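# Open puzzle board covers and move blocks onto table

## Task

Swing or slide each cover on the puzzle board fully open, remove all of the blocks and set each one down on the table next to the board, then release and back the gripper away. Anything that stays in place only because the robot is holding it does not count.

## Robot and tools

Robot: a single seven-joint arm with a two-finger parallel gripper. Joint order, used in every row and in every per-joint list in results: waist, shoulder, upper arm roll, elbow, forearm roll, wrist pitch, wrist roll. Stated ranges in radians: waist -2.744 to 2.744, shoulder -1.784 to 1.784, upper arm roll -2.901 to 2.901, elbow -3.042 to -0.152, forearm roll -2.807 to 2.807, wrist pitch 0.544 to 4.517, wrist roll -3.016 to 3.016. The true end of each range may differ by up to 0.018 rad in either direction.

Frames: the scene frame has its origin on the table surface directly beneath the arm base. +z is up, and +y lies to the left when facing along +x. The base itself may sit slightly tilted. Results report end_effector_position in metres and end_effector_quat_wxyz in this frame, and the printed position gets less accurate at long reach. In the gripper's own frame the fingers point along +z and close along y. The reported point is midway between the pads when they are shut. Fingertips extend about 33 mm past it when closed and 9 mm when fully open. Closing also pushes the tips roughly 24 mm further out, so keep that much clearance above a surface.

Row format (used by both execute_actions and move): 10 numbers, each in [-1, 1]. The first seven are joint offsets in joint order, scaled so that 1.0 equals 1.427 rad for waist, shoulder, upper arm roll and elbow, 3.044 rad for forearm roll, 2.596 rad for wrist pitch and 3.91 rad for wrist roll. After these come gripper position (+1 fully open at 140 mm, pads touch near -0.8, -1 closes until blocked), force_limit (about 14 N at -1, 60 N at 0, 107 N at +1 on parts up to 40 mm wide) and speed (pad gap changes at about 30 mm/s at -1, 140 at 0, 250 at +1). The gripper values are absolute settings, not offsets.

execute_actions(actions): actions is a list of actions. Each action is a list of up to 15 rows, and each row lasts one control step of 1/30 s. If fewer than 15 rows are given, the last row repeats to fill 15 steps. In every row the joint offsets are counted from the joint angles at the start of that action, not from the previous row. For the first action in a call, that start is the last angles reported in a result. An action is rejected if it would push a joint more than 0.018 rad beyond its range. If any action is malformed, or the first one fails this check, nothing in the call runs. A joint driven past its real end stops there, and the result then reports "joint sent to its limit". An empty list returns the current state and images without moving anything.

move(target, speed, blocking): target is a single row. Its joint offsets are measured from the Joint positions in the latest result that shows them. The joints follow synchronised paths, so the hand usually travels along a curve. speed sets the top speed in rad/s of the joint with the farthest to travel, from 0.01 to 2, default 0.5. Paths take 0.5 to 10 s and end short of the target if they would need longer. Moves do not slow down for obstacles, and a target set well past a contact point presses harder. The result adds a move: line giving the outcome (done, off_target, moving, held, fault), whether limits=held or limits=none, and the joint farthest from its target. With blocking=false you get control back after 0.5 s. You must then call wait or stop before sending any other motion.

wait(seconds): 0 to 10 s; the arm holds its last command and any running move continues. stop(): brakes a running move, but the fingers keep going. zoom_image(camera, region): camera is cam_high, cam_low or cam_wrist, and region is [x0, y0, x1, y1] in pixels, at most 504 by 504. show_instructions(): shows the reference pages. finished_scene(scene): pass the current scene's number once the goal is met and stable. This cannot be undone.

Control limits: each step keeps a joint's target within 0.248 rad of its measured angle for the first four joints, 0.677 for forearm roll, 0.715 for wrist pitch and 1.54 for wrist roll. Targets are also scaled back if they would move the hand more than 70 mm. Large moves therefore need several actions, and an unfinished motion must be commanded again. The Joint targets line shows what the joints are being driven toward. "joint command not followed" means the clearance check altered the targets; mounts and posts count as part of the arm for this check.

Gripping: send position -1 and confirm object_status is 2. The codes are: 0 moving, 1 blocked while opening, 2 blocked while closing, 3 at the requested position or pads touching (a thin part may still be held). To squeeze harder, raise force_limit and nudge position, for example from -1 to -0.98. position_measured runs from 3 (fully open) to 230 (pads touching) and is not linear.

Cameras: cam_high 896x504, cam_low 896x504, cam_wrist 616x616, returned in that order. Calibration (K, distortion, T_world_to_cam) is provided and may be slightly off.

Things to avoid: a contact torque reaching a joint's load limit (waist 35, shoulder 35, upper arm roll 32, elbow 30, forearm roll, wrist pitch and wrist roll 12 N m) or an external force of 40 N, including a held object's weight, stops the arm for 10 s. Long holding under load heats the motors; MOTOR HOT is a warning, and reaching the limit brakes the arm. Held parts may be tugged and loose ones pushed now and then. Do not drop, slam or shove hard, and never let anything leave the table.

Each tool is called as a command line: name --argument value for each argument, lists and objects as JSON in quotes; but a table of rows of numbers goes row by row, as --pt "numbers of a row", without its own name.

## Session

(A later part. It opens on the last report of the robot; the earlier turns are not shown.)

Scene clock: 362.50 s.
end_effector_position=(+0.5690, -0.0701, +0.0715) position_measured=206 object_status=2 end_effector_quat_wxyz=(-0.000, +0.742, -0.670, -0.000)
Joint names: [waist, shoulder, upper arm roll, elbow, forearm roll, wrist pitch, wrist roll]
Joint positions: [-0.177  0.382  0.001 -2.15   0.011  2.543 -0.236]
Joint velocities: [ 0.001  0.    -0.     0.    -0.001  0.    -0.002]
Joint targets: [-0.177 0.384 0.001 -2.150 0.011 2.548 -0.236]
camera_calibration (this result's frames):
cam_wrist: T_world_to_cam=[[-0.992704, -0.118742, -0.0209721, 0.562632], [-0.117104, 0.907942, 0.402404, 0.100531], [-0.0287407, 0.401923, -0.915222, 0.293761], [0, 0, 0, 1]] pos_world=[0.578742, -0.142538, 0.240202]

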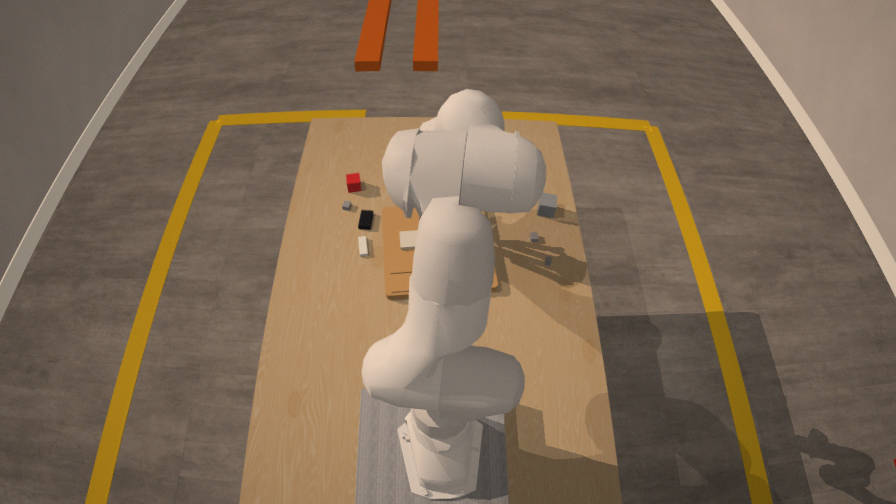

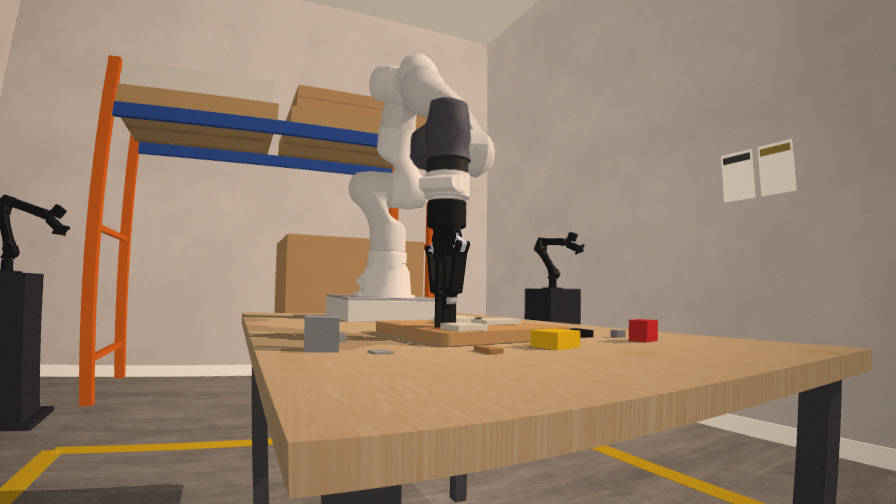

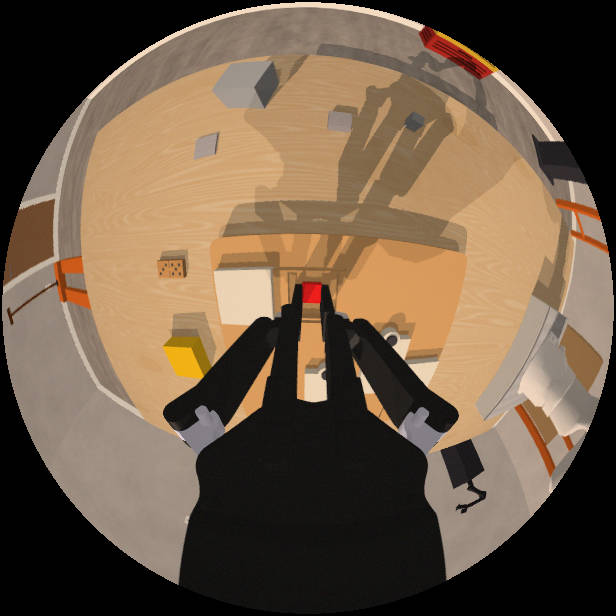

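execute_actions --actions '[[[0,-0.0036,0,0,0,-0.0046,0,-1,-0.2,-0.5],[0,-0.0061,0,0,0,-0.0073,0,-1,-0.2,-0.5],[0,-0.009,0,0,0,-0.0101,0,-1,-0.2,-0.5],[0,-0.0122,0,0,0,-0.0127,0,-1,-0.2,-0.5],[0,-0.0156,0,0,0,-0.0151,0,-1,-0.2,-0.5],[0,-0.0189,0,0,0,-0.0172,0,-1,-0.2,-0.5],[0,-0.0222,0,0,0,-0.019,0,-1,-0.2,-0.5],[-0.0024,-0.0251,0,0,0,-0.0203,0,-1,-0.2,-0.5],[-0.0045,-0.0274,0,0,0,-0.0211,0,-1,-0.2,-0.5],[-0.0079,-0.0289,0,0,0,-0.0213,0,-1,-0.2,-0.5],[-0.0126,-0.0296,0,0,0,-0.0208,0,-1,-0.2,-0.5],[-0.0184,-0.0298,0,0,0,-0.0195,0,-1,-0.2,-0.5],[-0.0253,-0.0298,0,0,0,-0.0173,0,-1,-0.2,-0.5],[-0.0331,-0.0298,0,0,0,-0.0173,0,-1,-0.2,-0.5],[-0.0417,-0.0298,0,0,0,-0.0173,0,-1,-0.2,-0.5]],[[-0.0272,0,0,0,0,0,0,-1,-0.2,-0.5],[-0.0367,0,0,0,0,0,0,-1,-0.2,-0.5],[-0.0465,0,0,0,0,0,0,-1,-0.2,-0.5],[-0.0562,0,0,0,0,0,0,-1,-0.2,-0.5],[-0.0657,0,0,0,0,0,0,-1,-0.2,-0.5],[-0.0748,0,0,0,0,0,0,-1,-0.2,-0.5],[-0.0834,0,0,0,0,0,0,-1,-0.2,-0.5],[-0.0912,0,0,0,0,0,0,-1,-0.2,-0.5],[-0.0981,0,0,0,0,0,0,-1,-0.2,-0.5],[-0.1039,0,0,0,0,0,0,-1,-0.2,-0.5],[-0.1086,0,0,0,0,0,0,-1,-0.2,-0.5],[-0.112,0,0,0,0,0,0,-1,-0.2,-0.5],[-0.1141,0,0,0,0,0,0,-1,-0.2,-0.5],[-0.1148,0,0,0,0,0,0,-1,-0.2,-0.5]]]'

Scene clock: 394.17 s.
end_effector_position=(+0.5456, -0.1767, +0.0919) position_measured=206 object_status=2 end_effector_quat_wxyz=(+0.000, -0.675, +0.738, -0.001)
Joint names: [waist, shoulder, upper arm roll, elbow, forearm roll, wrist pitch, wrist roll]
Joint positions: [-0.369  0.341  0.001 -2.15   0.011  2.503 -0.236]
Joint velocities: [-0.084  0.002 -0.003 -0.    -0.001  0.001  0.   ]
Joint targets: [-0.374 0.341 0.003 -2.150 0.011 2.503 -0.236]
camera_calibration (this result's frames):
cam_wrist: T_world_to_cam=[[-0.99718, 0.0716615, -0.0223048, 0.563363], [0.0567602, 0.914505, 0.400573, 0.0928155], [0.0491035, 0.398177, -0.915993, 0.311461], [0, 0, 0, 1]] pos_world=[0.541212, -0.249268, 0.260682]

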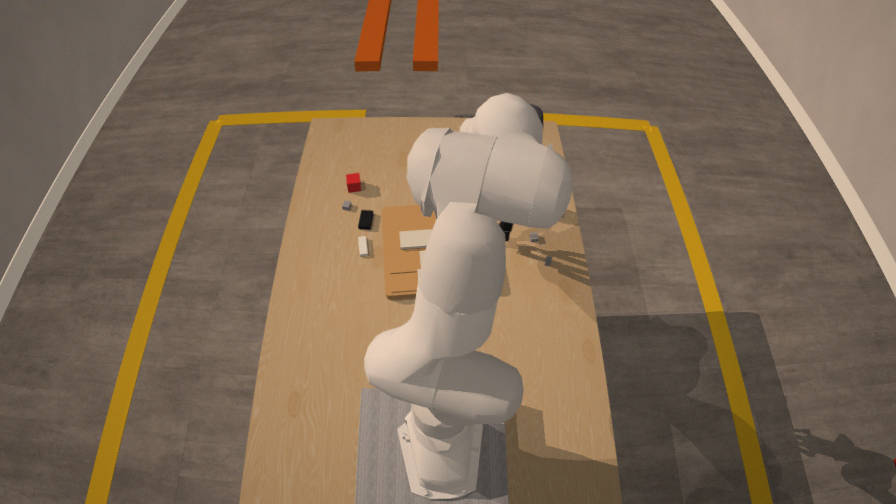

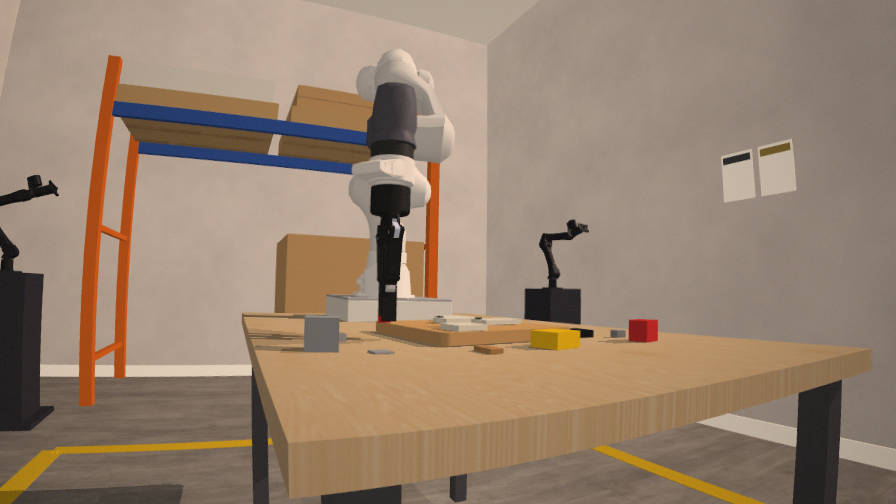

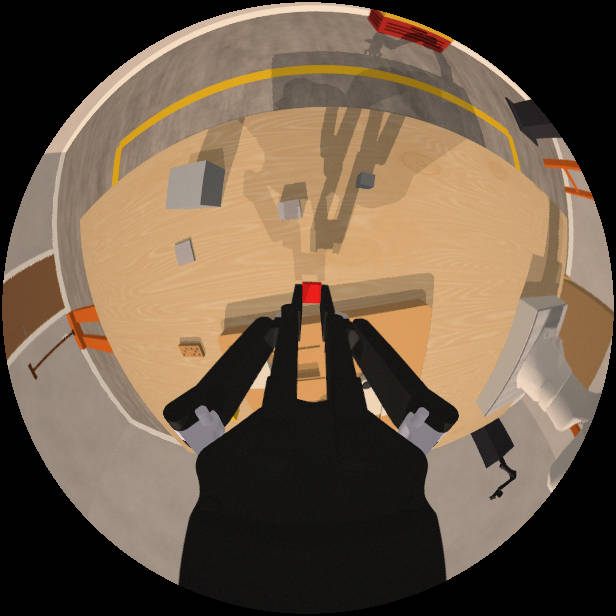

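execute_actions --actions '[[[-0.003,0.0046,0,0,0,0.006,0,-1,-0.2,-0.5],[-0.003,0.0084,0,0,0,0.0102,0,-1,-0.2,-0.5],[-0.003,0.013,0,0,0,0.0143,0,-1,-0.2,-0.5],[-0.003,0.018,0,0,0,0.0183,0,-1,-0.2,-0.5],[-0.003,0.0232,0,0,0,0.022,0,-1,-0.2,-0.5],[-0.003,0.0284,0,0,0,0.0252,0,-1,-0.2,-0.5],[-0.003,0.0335,0,0,0,0.0279,0,-1,-0.2,-0.5],[-0.003,0.038,0,0,0,0.03,0,-1,-0.2,-0.5],[-0.003,0.0415,0,0,0,0.0312,0,-1,-0.2,-0.5],[-0.003,0.0439,0,0,0,0.0315,0,-1,-0.2,-0.5],[-0.003,0.045,0,0,0,0.0307,0,-1,-0.2,-0.5],[-0.003,0.0452,0,0,0,0.0287,0,-1,-0.2,-0.5],[-0.003,0.0452,0,0,0,0.0254,0,-1,-0.2,-0.5]]]'

zoom_image --camera "cam_low" --region '[350, 300, 420, 350]'

Scene clock: 406.80 s.
end_effector_position=(+0.5438, -0.1785, +0.0613) position_measured=206 object_status=2 end_effector_quat_wxyz=(-0.001, -0.674, +0.739, +0.000)
Joint names: [waist, shoulder, upper arm roll, elbow, forearm roll, wrist pitch, wrist roll]
Joint positions: [-0.372  0.404  0.001 -2.15   0.011  2.564 -0.236]
Joint velocities: [ 0.001  0.01   0.001 -0.     0.     0.003 -0.   ]
Joint targets: [-0.373 0.406 0.001 -2.150 0.011 2.569 -0.236]
camera_calibration (this result's frames):
cam_wrist: T_world_to_cam=[[-0.996966, 0.0752913, -0.0197679, 0.561395], [0.0610951, 0.914184, 0.400668, 0.10439], [0.0482383, 0.398245, -0.91601, 0.284714], [0, 0, 0, 1]] pos_world=[0.539579, -0.251086, 0.230073]

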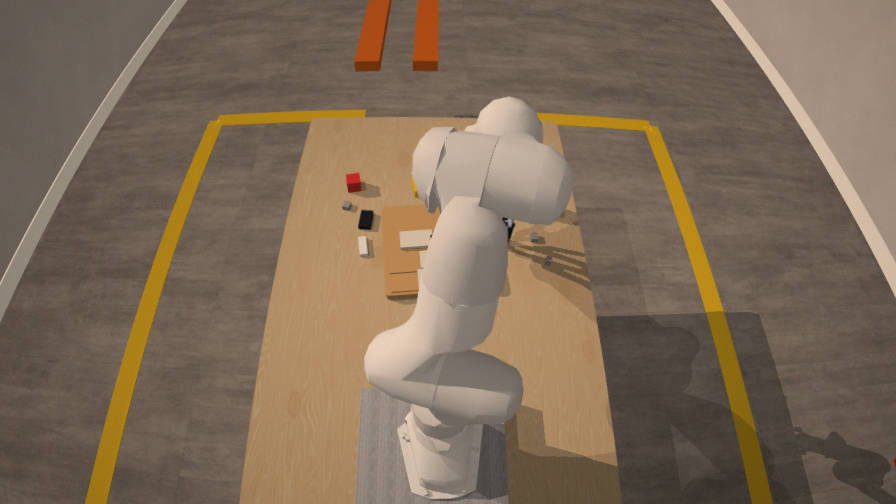

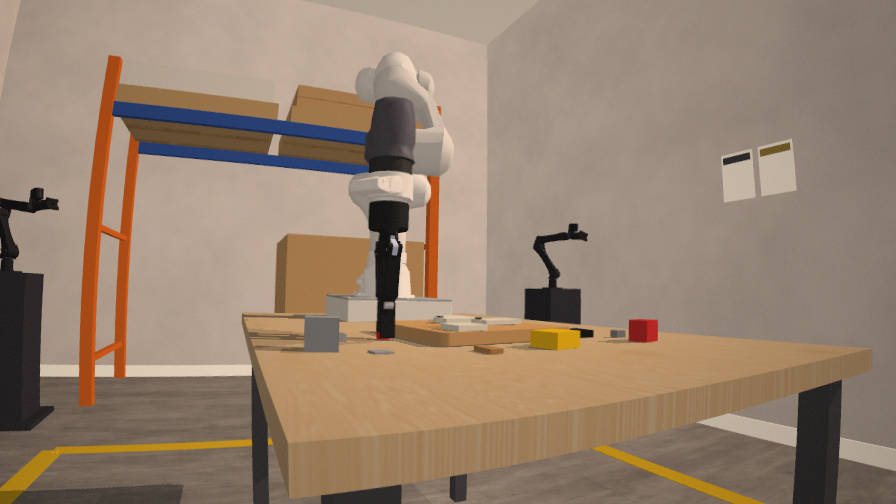

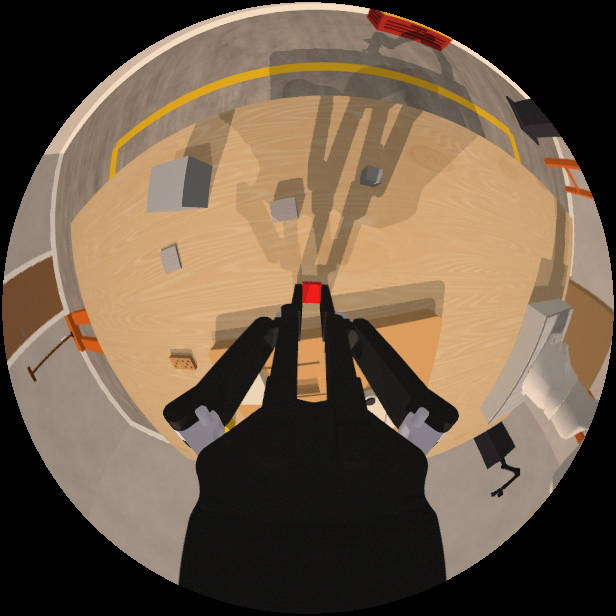

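Region (350, 300, 420, 350) of cam_low's 896x504 image, scaled by 7.200, with more detail than that image has; it fills the top 360 rows of this view, and the rest is white.

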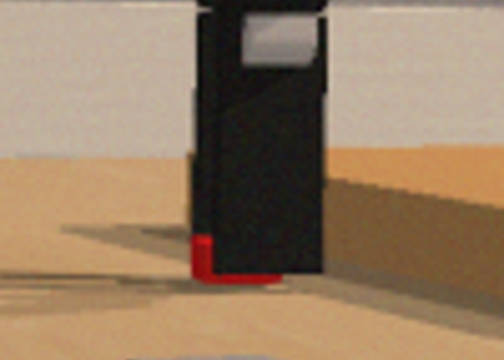

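execute_actions --actions '[[[0,0.0022,0,0,0,0.0026,0,-1,-0.2,-0.2],[0,0.0028,0,0,0,0.0032,0,-1,-0.2,-0.2],[0,0.0034,0,0,0,0.0037,0,-1,-0.2,-0.2],[0,0.004,0,0,0,0.0041,0,-1,-0.2,-0.2],[0,0.0046,0,0,0,0.0043,0,-1,-0.2,-0.2],[0,0.0051,0,0,0,0.0043,0,-1,-0.2,-0.2],[0,0.0054,0,0,0,0.004,0,-1,-0.2,-0.2],[0,0.0054,0,0,0,0.0039,0,-1,-0.2,-0.2],[0,0.0054,0,0,0,0.0039,0,-1,-0.2,-0.2],[0,0.004,0,0,0,0.003,0,-0.4,-0.2,-0.2],[0,0.003,0,0,0,0.003,0,-0.4,-0.2,-0.2]],[[0,-0.0057,0,-0.0044,0,0,0,-0.4,-0.2,-0.2],[0,-0.011,0,-0.0074,0,0,0,-0.4,-0.2,-0.2],[0,-0.0173,0,-0.0109,0,0,0,-0.4,-0.2,-0.2],[0,-0.0243,0,-0.0149,0,0,0,-0.4,-0.2,-0.2],[0,-0.0315,0,-0.019,0,0,0,-0.4,-0.2,-0.2],[0,-0.0388,0,-0.0232,0,0,0,-0.4,-0.2,-0.2],[0,-0.0458,0,-0.0271,0,0,0.01,-0.4,-0.2,-0.2],[0,-0.052,0,-0.0307,0,0,0.02,-0.4,-0.2,-0.2],[0,-0.0569,0,-0.0335,0,0,0.03,-0.4,-0.2,-0.2],[0,-0.0602,0,-0.0354,0,0,0.04,-0.4,-0.2,-0.2],[0,-0.0617,0,-0.0362,0,0,0.048,-0.4,-0.2,-0.2],[0,-0.062,0,-0.0364,0,0,0.052,-1,-0.2,-0.2]]]'

Scene clock: 448.03 s.
end_effector_position=(+0.5451, -0.1787, +0.0914) position_measured=197 object_status=0 end_effector_quat_wxyz=(+0.010, -0.635, +0.772, -0.018)
Joint names: [waist, shoulder, upper arm roll, elbow, forearm roll, wrist pitch, wrist roll]
Joint positions: [-0.372  0.322  0.001 -2.197  0.011  2.569 -0.134]
Joint velocities: [-0.001 -0.018 -0.001 -0.022 -0.001 -0.     0.323]
Joint targets: [-0.372 0.320 0.001 -2.202 0.011 2.569 -0.033]
camera_calibration (this result's frames):
cam_wrist: T_world_to_cam=[[-0.982611, 0.175322, -0.0611338, 0.577072], [0.137585, 0.908611, 0.394331, 0.0503257], [0.124682, 0.379063, -0.916933, 0.267331], [0, 0, 0, 1]] pos_world=[0.526782, -0.248235, 0.260558]

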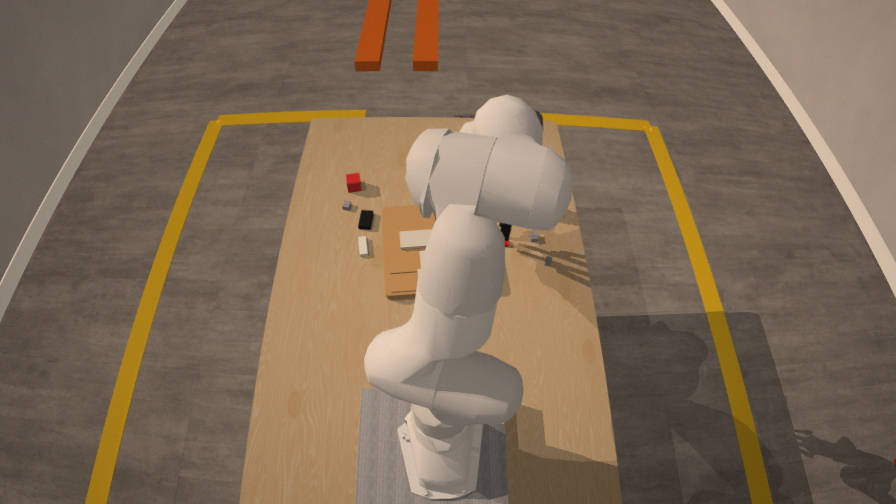

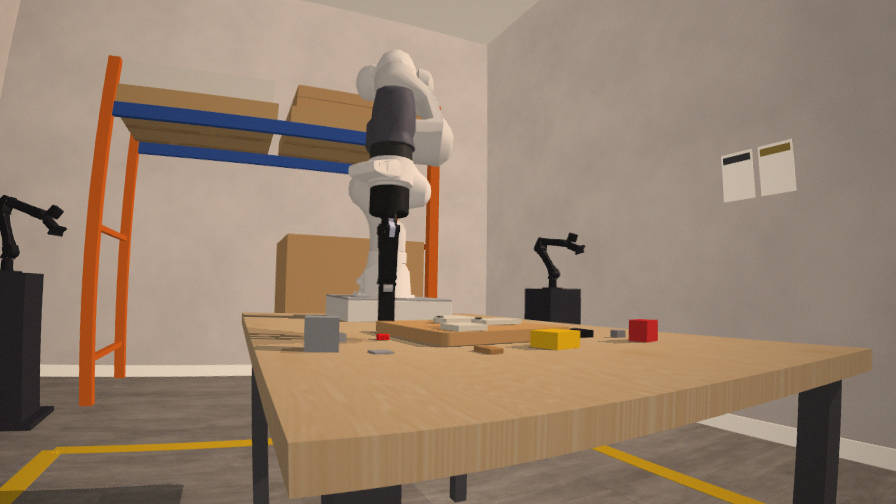

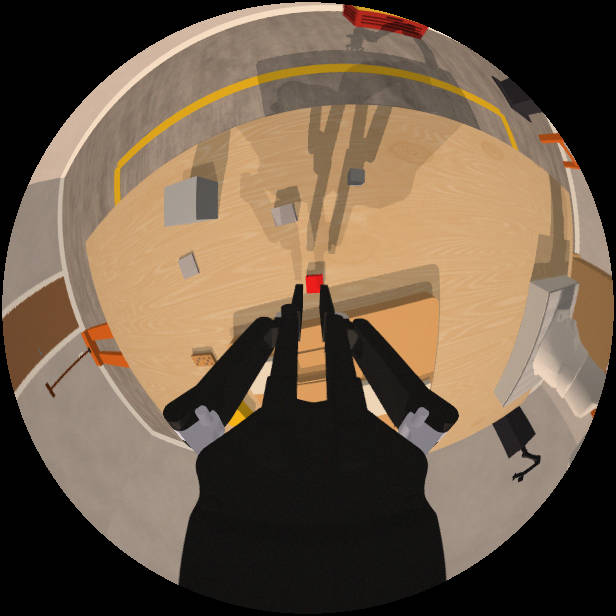

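move --target '[0.1561,-0.2336,0,-0.3469,0,0.0493,0.0258,-1,-0.2,0]' --speed 0.6

zoom_image --camera "cam_wrist" --region '[220, 240, 388, 380]'

zoom_image --camera "cam_low" --region '[380, 290, 480, 345]'

Scene clock: 458.63 s.
end_effector_position=(+0.4149, -0.0402, +0.0883) position_measured=232 object_status=3 end_effector_quat_wxyz=(-0.000, +0.681, -0.732, +0.001)
Joint names: [waist, shoulder, upper arm roll, elbow, forearm roll, wrist pitch, wrist roll]
Joint positions: [-0.152 -0.009  0.002 -2.689  0.011  2.693 -0.037]
Joint velocities: [-0.     0.     0.     0.     0.001  0.004  0.001]
Joint targets: [-0.149 -0.012 0.001 -2.692 0.011 2.697 -0.034]
move: done; limits=none; farthest joint: the wrist pitch, 0.004 radians from its target (0.128 radians at the start)
camera_calibration (this result's frames):
cam_wrist: T_world_to_cam=[[-0.99826, 0.0546429, -0.022148, 0.422918], [0.0411991, 0.915173, 0.400951, -0.0166668], [0.0421784, 0.399341, -0.915832, 0.263159], [0, 0, 0, 1]] pos_world=[0.411769, -0.112947, 0.257058]

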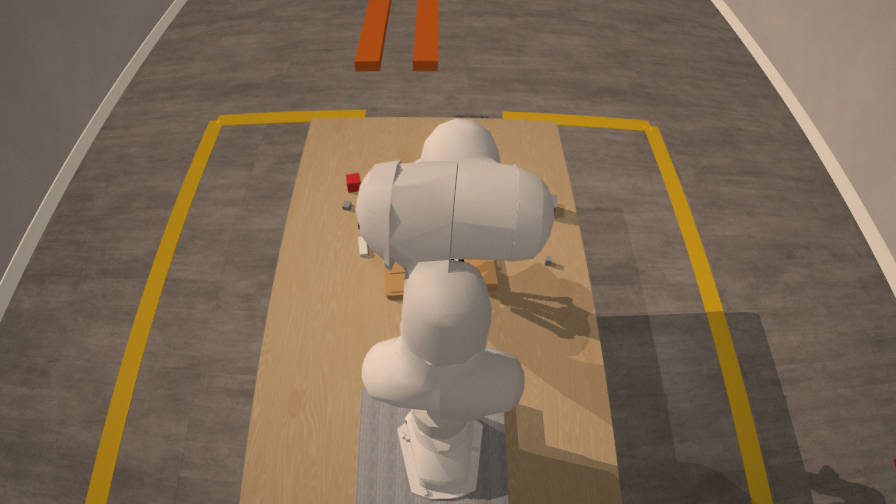

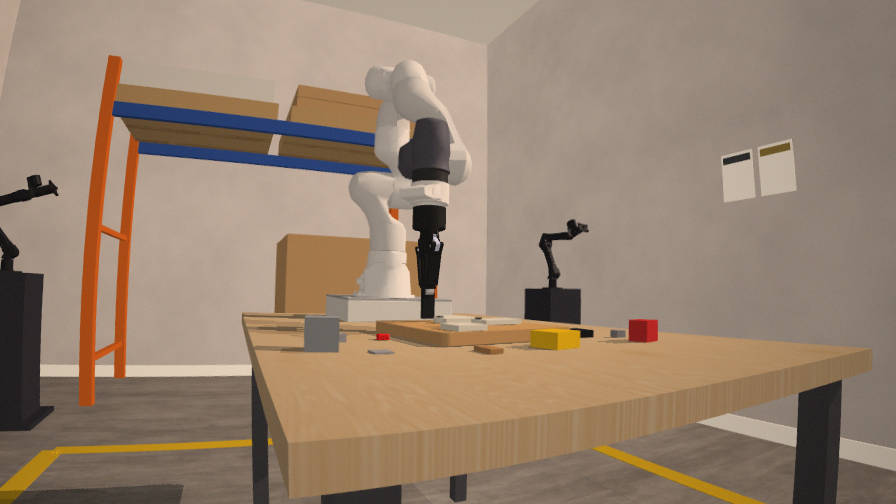

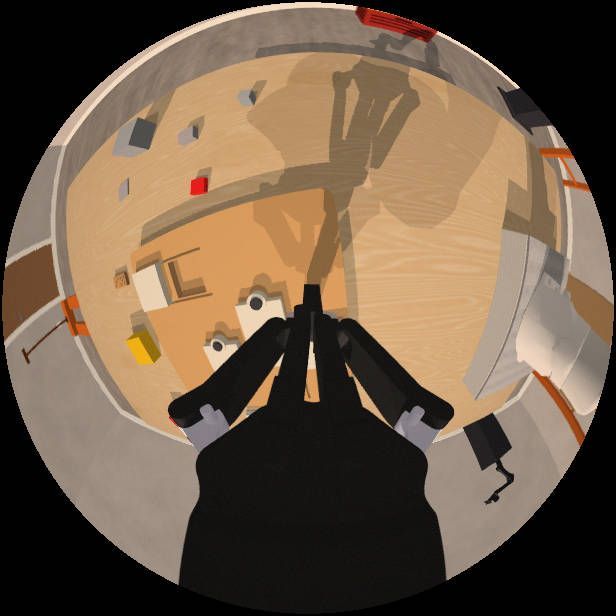

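Region (220, 240, 388, 380) of cam_wrist's 616x616 image, scaled by 3.000, with more detail than that image has.

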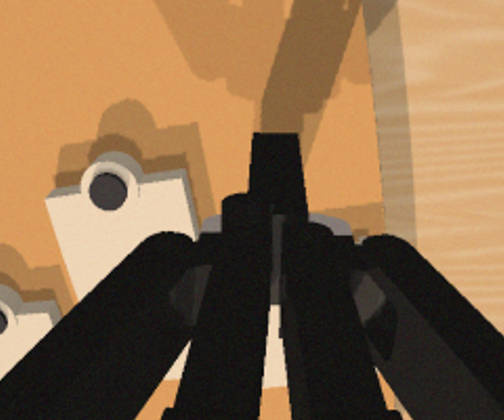

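Region (380, 290, 480, 345) of cam_low's 896x504 image, scaled by 5.040, with more detail than that image has; it fills the top 277 rows of this view, and the rest is white.

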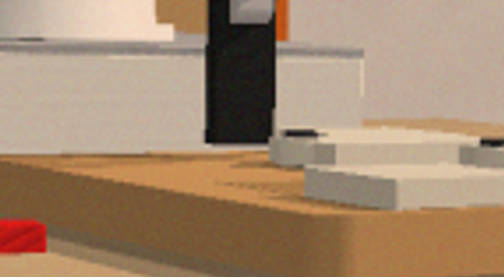

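move --target '[0.1625,0.0043,0,0,0,0.0015,0,-1,-0.2,0]' --speed 0.25

zoom_image --camera "cam_wrist" --region '[260, 220, 372, 332]'

Scene clock: 487.73 s.
end_effector_position=(+0.4130, +0.0525, +0.0868) position_measured=232 object_status=3 end_effector_quat_wxyz=(-0.000, +0.759, -0.652, -0.001)
Joint names: [waist, shoulder, upper arm roll, elbow, forearm roll, wrist pitch, wrist roll]
Joint positions: [ 0.073 -0.006 -0.    -2.689  0.011  2.694 -0.037]
Joint velocities: [ 0.002  0.    -0.001  0.     0.001  0.     0.001]
Joint targets: [0.080 -0.003 0.002 -2.689 0.011 2.696 -0.037]
move: done; limits=none; farthest joint: the waist, 0.006 radians from its target (0.232 radians at the start)
camera_calibration (this result's frames):
cam_wrist: T_world_to_cam=[[-0.985614, -0.167843, -0.0198314, 0.422178], [-0.161488, 0.90062, 0.403491, -0.0166404], [-0.0498624, 0.400889, -0.914769, 0.262657], [0, 0, 0, 1]] pos_world=[0.426514, -0.01945, 0.255357]

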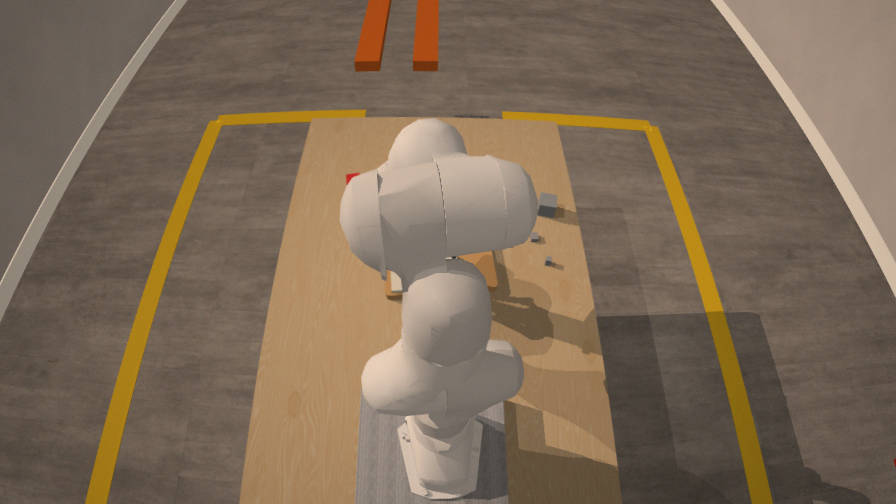

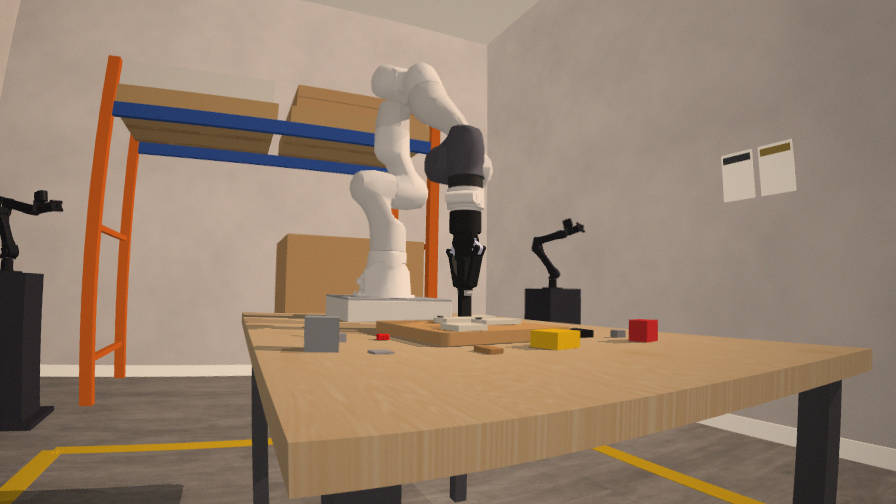

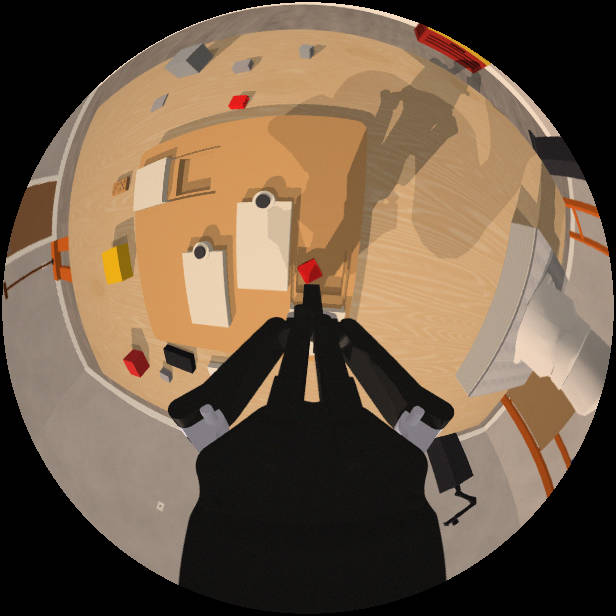

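Region (260, 220, 372, 332) of cam_wrist's 616x616 image, scaled by 4.500, with more detail than that image has.

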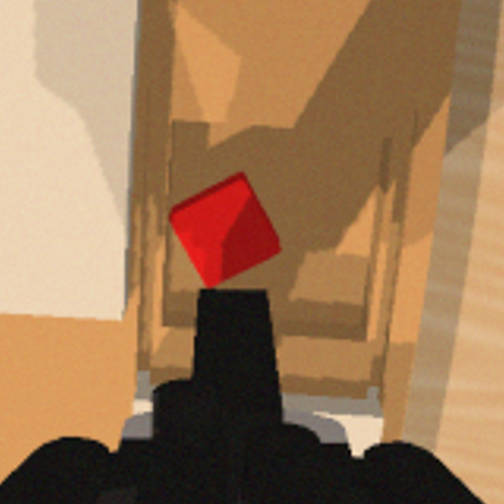

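execute_actions --actions '[[[-0.002,0,0,0.0056,0,-0.0086,0,-1,-0.2,0],[-0.004,0,0,0.0102,0,-0.0155,0,-1,-0.2,0],[-0.004,0,0,0.0157,0,-0.0223,0,-1,-0.2,0],[-0.004,0,0,0.0218,0,-0.0288,0,-1,-0.2,0],[-0.004,0,0,0.0281,0,-0.0348,0,-1,-0.2,0],[-0.004,0,0,0.0344,0,-0.0401,0,-1,-0.2,0],[-0.004,0,0,0.0405,0,-0.0446,0,-1,-0.2,0],[-0.002,0,0,0.046,0,-0.0479,0,-1,-0.2,0],[0.001,0,0,0.0502,0,-0.0499,0,-1,-0.2,0],[0.005,0,0,0.0531,0,-0.0504,0,-1,-0.2,0],[0.011,0,0,0.0544,0,-0.049,0,-1,-0.2,0],[0.017,0,0,0.0547,0,-0.0458,0,-1,-0.2,0],[0.022,0,0,0.0547,0,-0.0404,0,-1,-0.2,0],[0.025,0,0,0.0547,0,-0.0404,0,-1,-0.2,0],[0.026,0,0,0.0547,0,-0.0404,0,-1,-0.2,0]]]'

Scene clock: 546.87 s.
end_effector_position=(+0.4258, +0.0654, +0.1034) position_measured=232 object_status=3 end_effector_quat_wxyz=(+0.009, +0.767, -0.642, -0.010)
Joint names: [waist, shoulder, upper arm roll, elbow, forearm roll, wrist pitch, wrist roll]
Joint positions: [ 0.099 -0.006 -0.001 -2.615  0.011  2.595 -0.037]
Joint velocities: [ 0.137  0.     0.008  0.023  0.001 -0.006 -0.002]
Joint targets: [0.110 -0.006 -0.000 -2.611 0.011 2.589 -0.037]
camera_calibration (this result's frames):
cam_wrist: T_world_to_cam=[[-0.981224, -0.192809, 0.00494574, 0.434505], [-0.174256, 0.897212, 0.405764, -0.0273787], [-0.0826724, 0.397284, -0.913964, 0.287445], [0, 0, 0, 1]] pos_world=[0.44534, -0.00585624, 0.271675]

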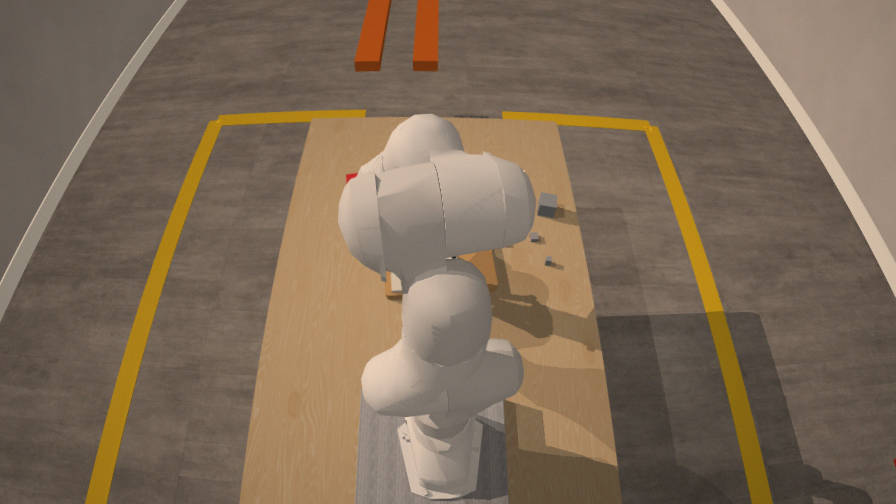

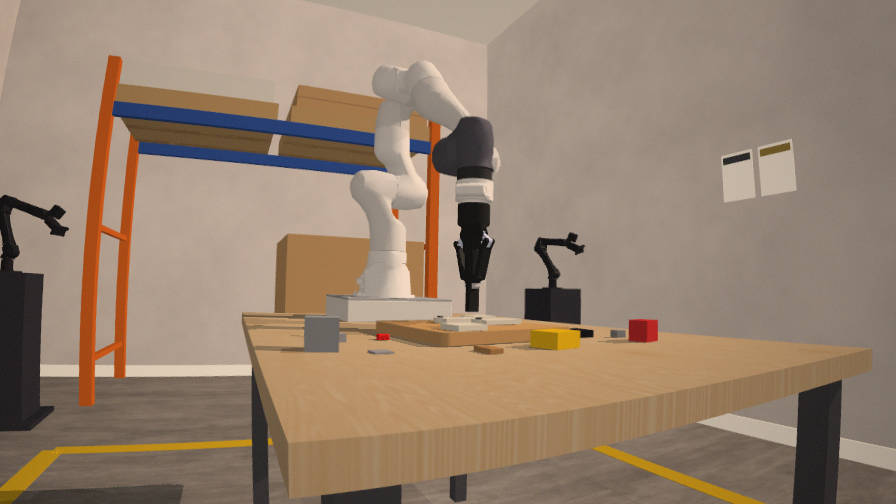

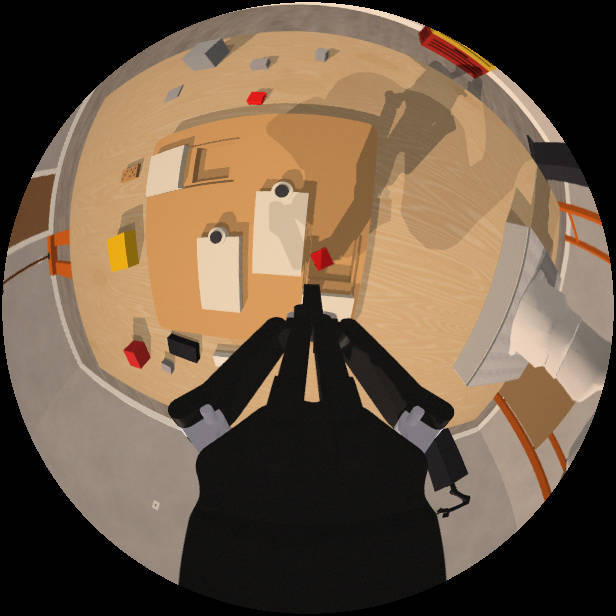

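move --target '[0.0144,0.1452,0,0.1655,0,-0.0154,0,-1,-0.2,0]' --speed 0.5

Scene clock: 551.63 s.
end_effector_position=(+0.4922, +0.0847, +0.0868) position_measured=232 object_status=3 end_effector_quat_wxyz=(+0.011, +0.773, -0.635, -0.012)
Joint names: [waist, shoulder, upper arm roll, elbow, forearm roll, wrist pitch, wrist roll]
Joint positions: [ 0.117  0.198 -0.001 -2.382  0.011  2.56  -0.037]
Joint velocities: [ 0.     0.     0.001 -0.001  0.002 -0.005  0.002]
Joint targets: [0.120 0.201 -0.001 -2.379 0.011 2.555 -0.037]
move: done; limits=none; farthest joint: the wrist pitch, 0.005 radians from its target (0.038 radians at the start)
camera_calibration (this result's frames):
cam_wrist: T_world_to_cam=[[-0.977406, -0.21107, 0.0113002, 0.502527], [-0.188372, 0.89406, 0.406415, -0.0193354], [-0.0958848, 0.395104, -0.913619, 0.276774], [0, 0, 0, 1]] pos_world=[0.514069, 0.0140009, 0.255045]

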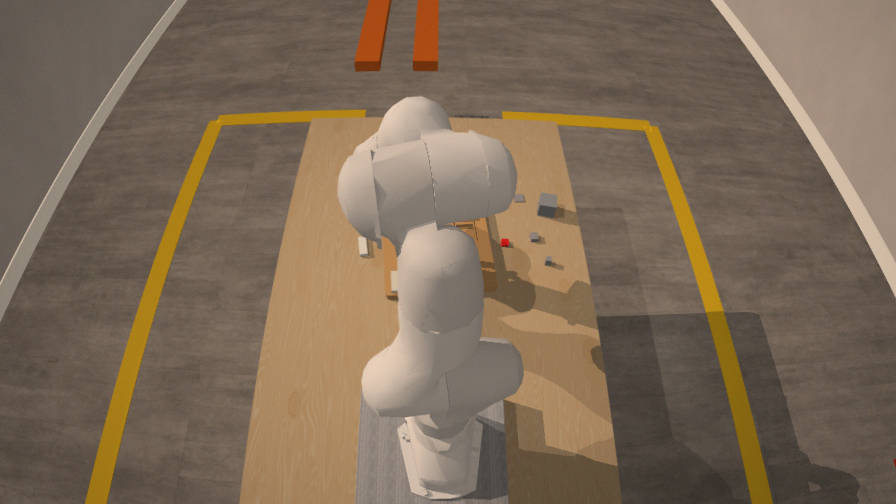

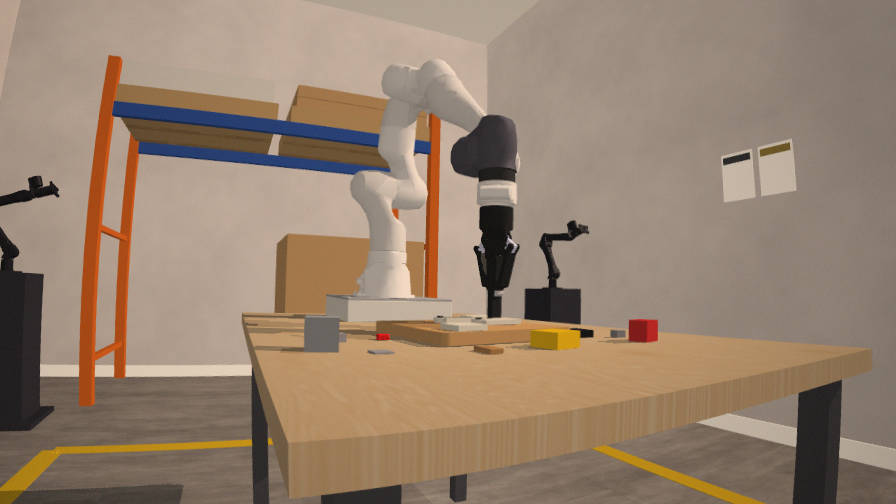

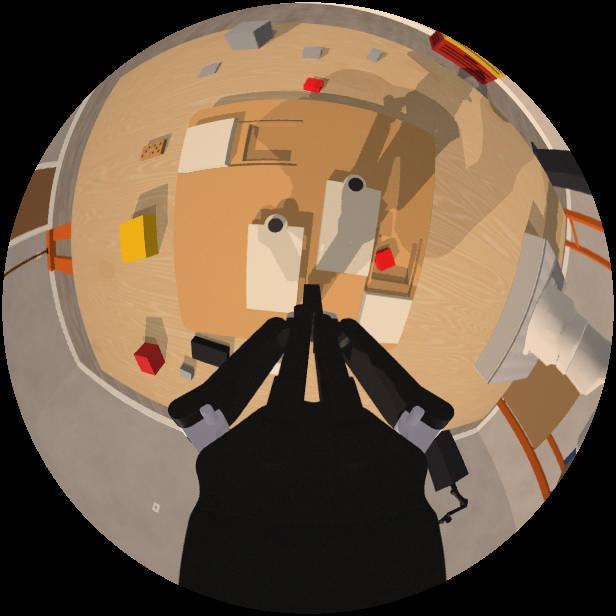

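execute_actions --actions '[]'

Scene clock: 598.23 s.
end_effector_position=(+0.4920, +0.0848, +0.0868) position_measured=232 object_status=3 end_effector_quat_wxyz=(+0.011, +0.773, -0.635, -0.012)
Joint names: [waist, shoulder, upper arm roll, elbow, forearm roll, wrist pitch, wrist roll]
Joint positions: [ 0.117  0.198 -0.001 -2.381  0.011  2.559 -0.037]
Joint velocities: [ 0.001 -0.001 -0.    -0.001  0.002  0.     0.001]
Joint targets: [0.120 0.201 -0.001 -2.379 0.011 2.555 -0.037]
camera_calibration (this result's frames):
cam_wrist: T_world_to_cam=[[-0.977369, -0.211194, 0.0120867, 0.502271], [-0.188171, 0.894085, 0.406452, -0.0194812], [-0.0966468, 0.39498, -0.913592, 0.277069], [0, 0, 0, 1]] pos_world=[0.514016, 0.0140579, 0.254975]

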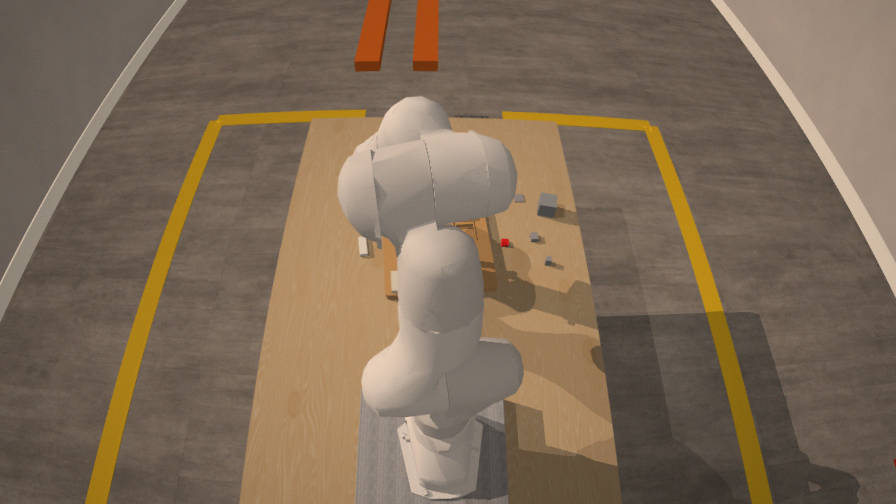

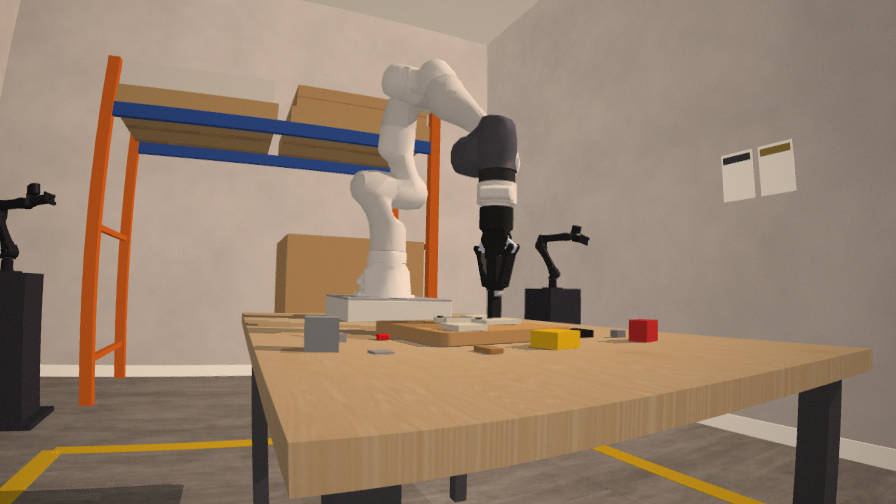

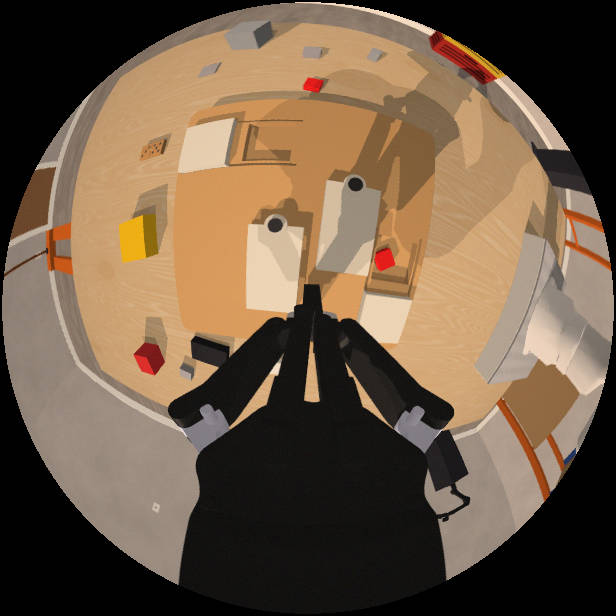

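move --target '[-0.0307,0.1245,0,0.1801,0,0.0019,0,-1,-0.2,0]' --speed 0.25

Scene clock: 609.20 s.
end_effector_position=(+0.5896, +0.0770, +0.0862) position_measured=232 object_status=3 end_effector_quat_wxyz=(-0.019, +0.760, -0.650, +0.014)
Joint names: [waist, shoulder, upper arm roll, elbow, forearm roll, wrist pitch, wrist roll]
Joint positions: [ 0.076  0.374  0.    -2.127  0.011  2.56  -0.037]
Joint velocities: [-0.     0.    -0.001  0.002  0.001  0.    -0.001]
Joint targets: [0.073 0.376 -0.001 -2.124 0.011 2.564 -0.037]
move: done; limits=none; farthest joint: the wrist pitch, 0.004 radians from its target (0.005 radians at the start)
camera_calibration (this result's frames):
cam_wrist: T_world_to_cam=[[-0.982909, -0.171292, -0.0674474, 0.603143], [-0.183903, 0.896973, 0.402019, 0.00375183], [-0.00836435, 0.407552, -0.913144, 0.235984], [0, 0, 0, 1]] pos_world=[0.595498, 0.0037727, 0.254659]

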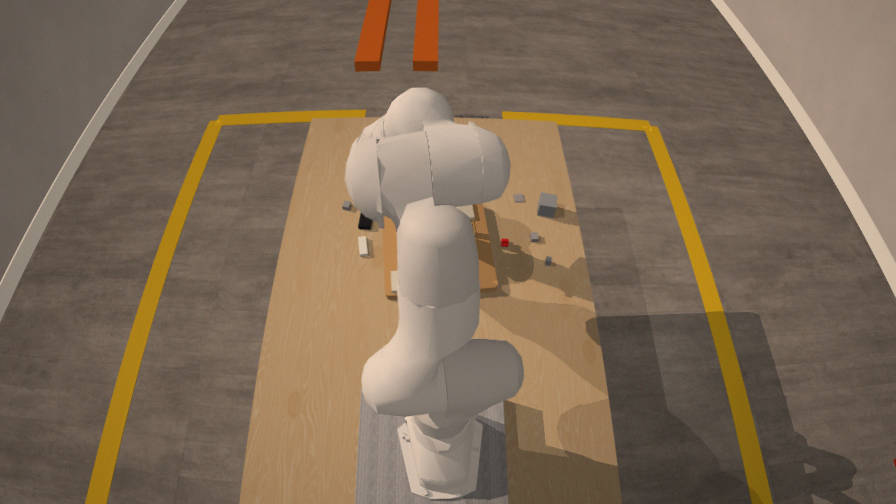

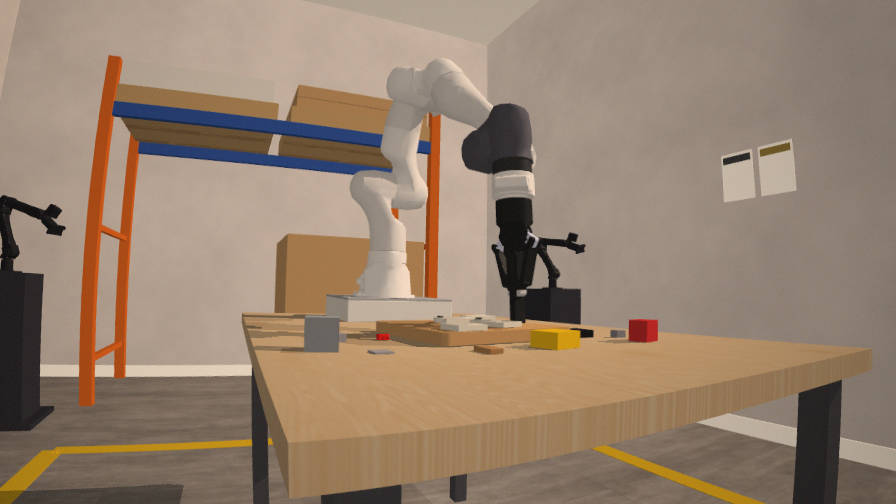

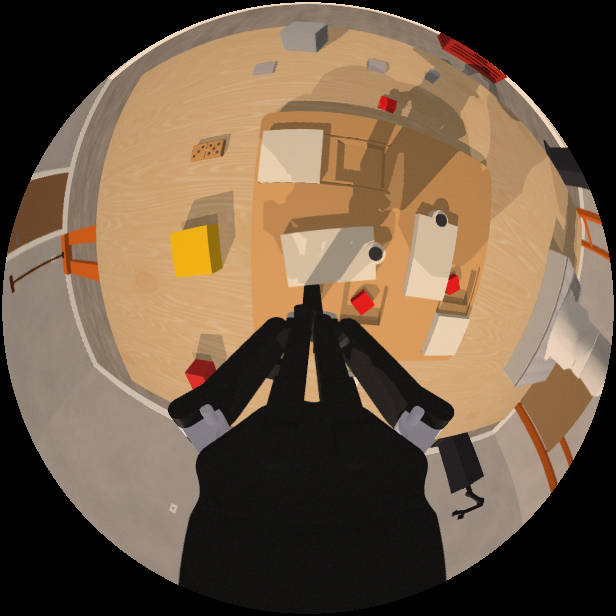

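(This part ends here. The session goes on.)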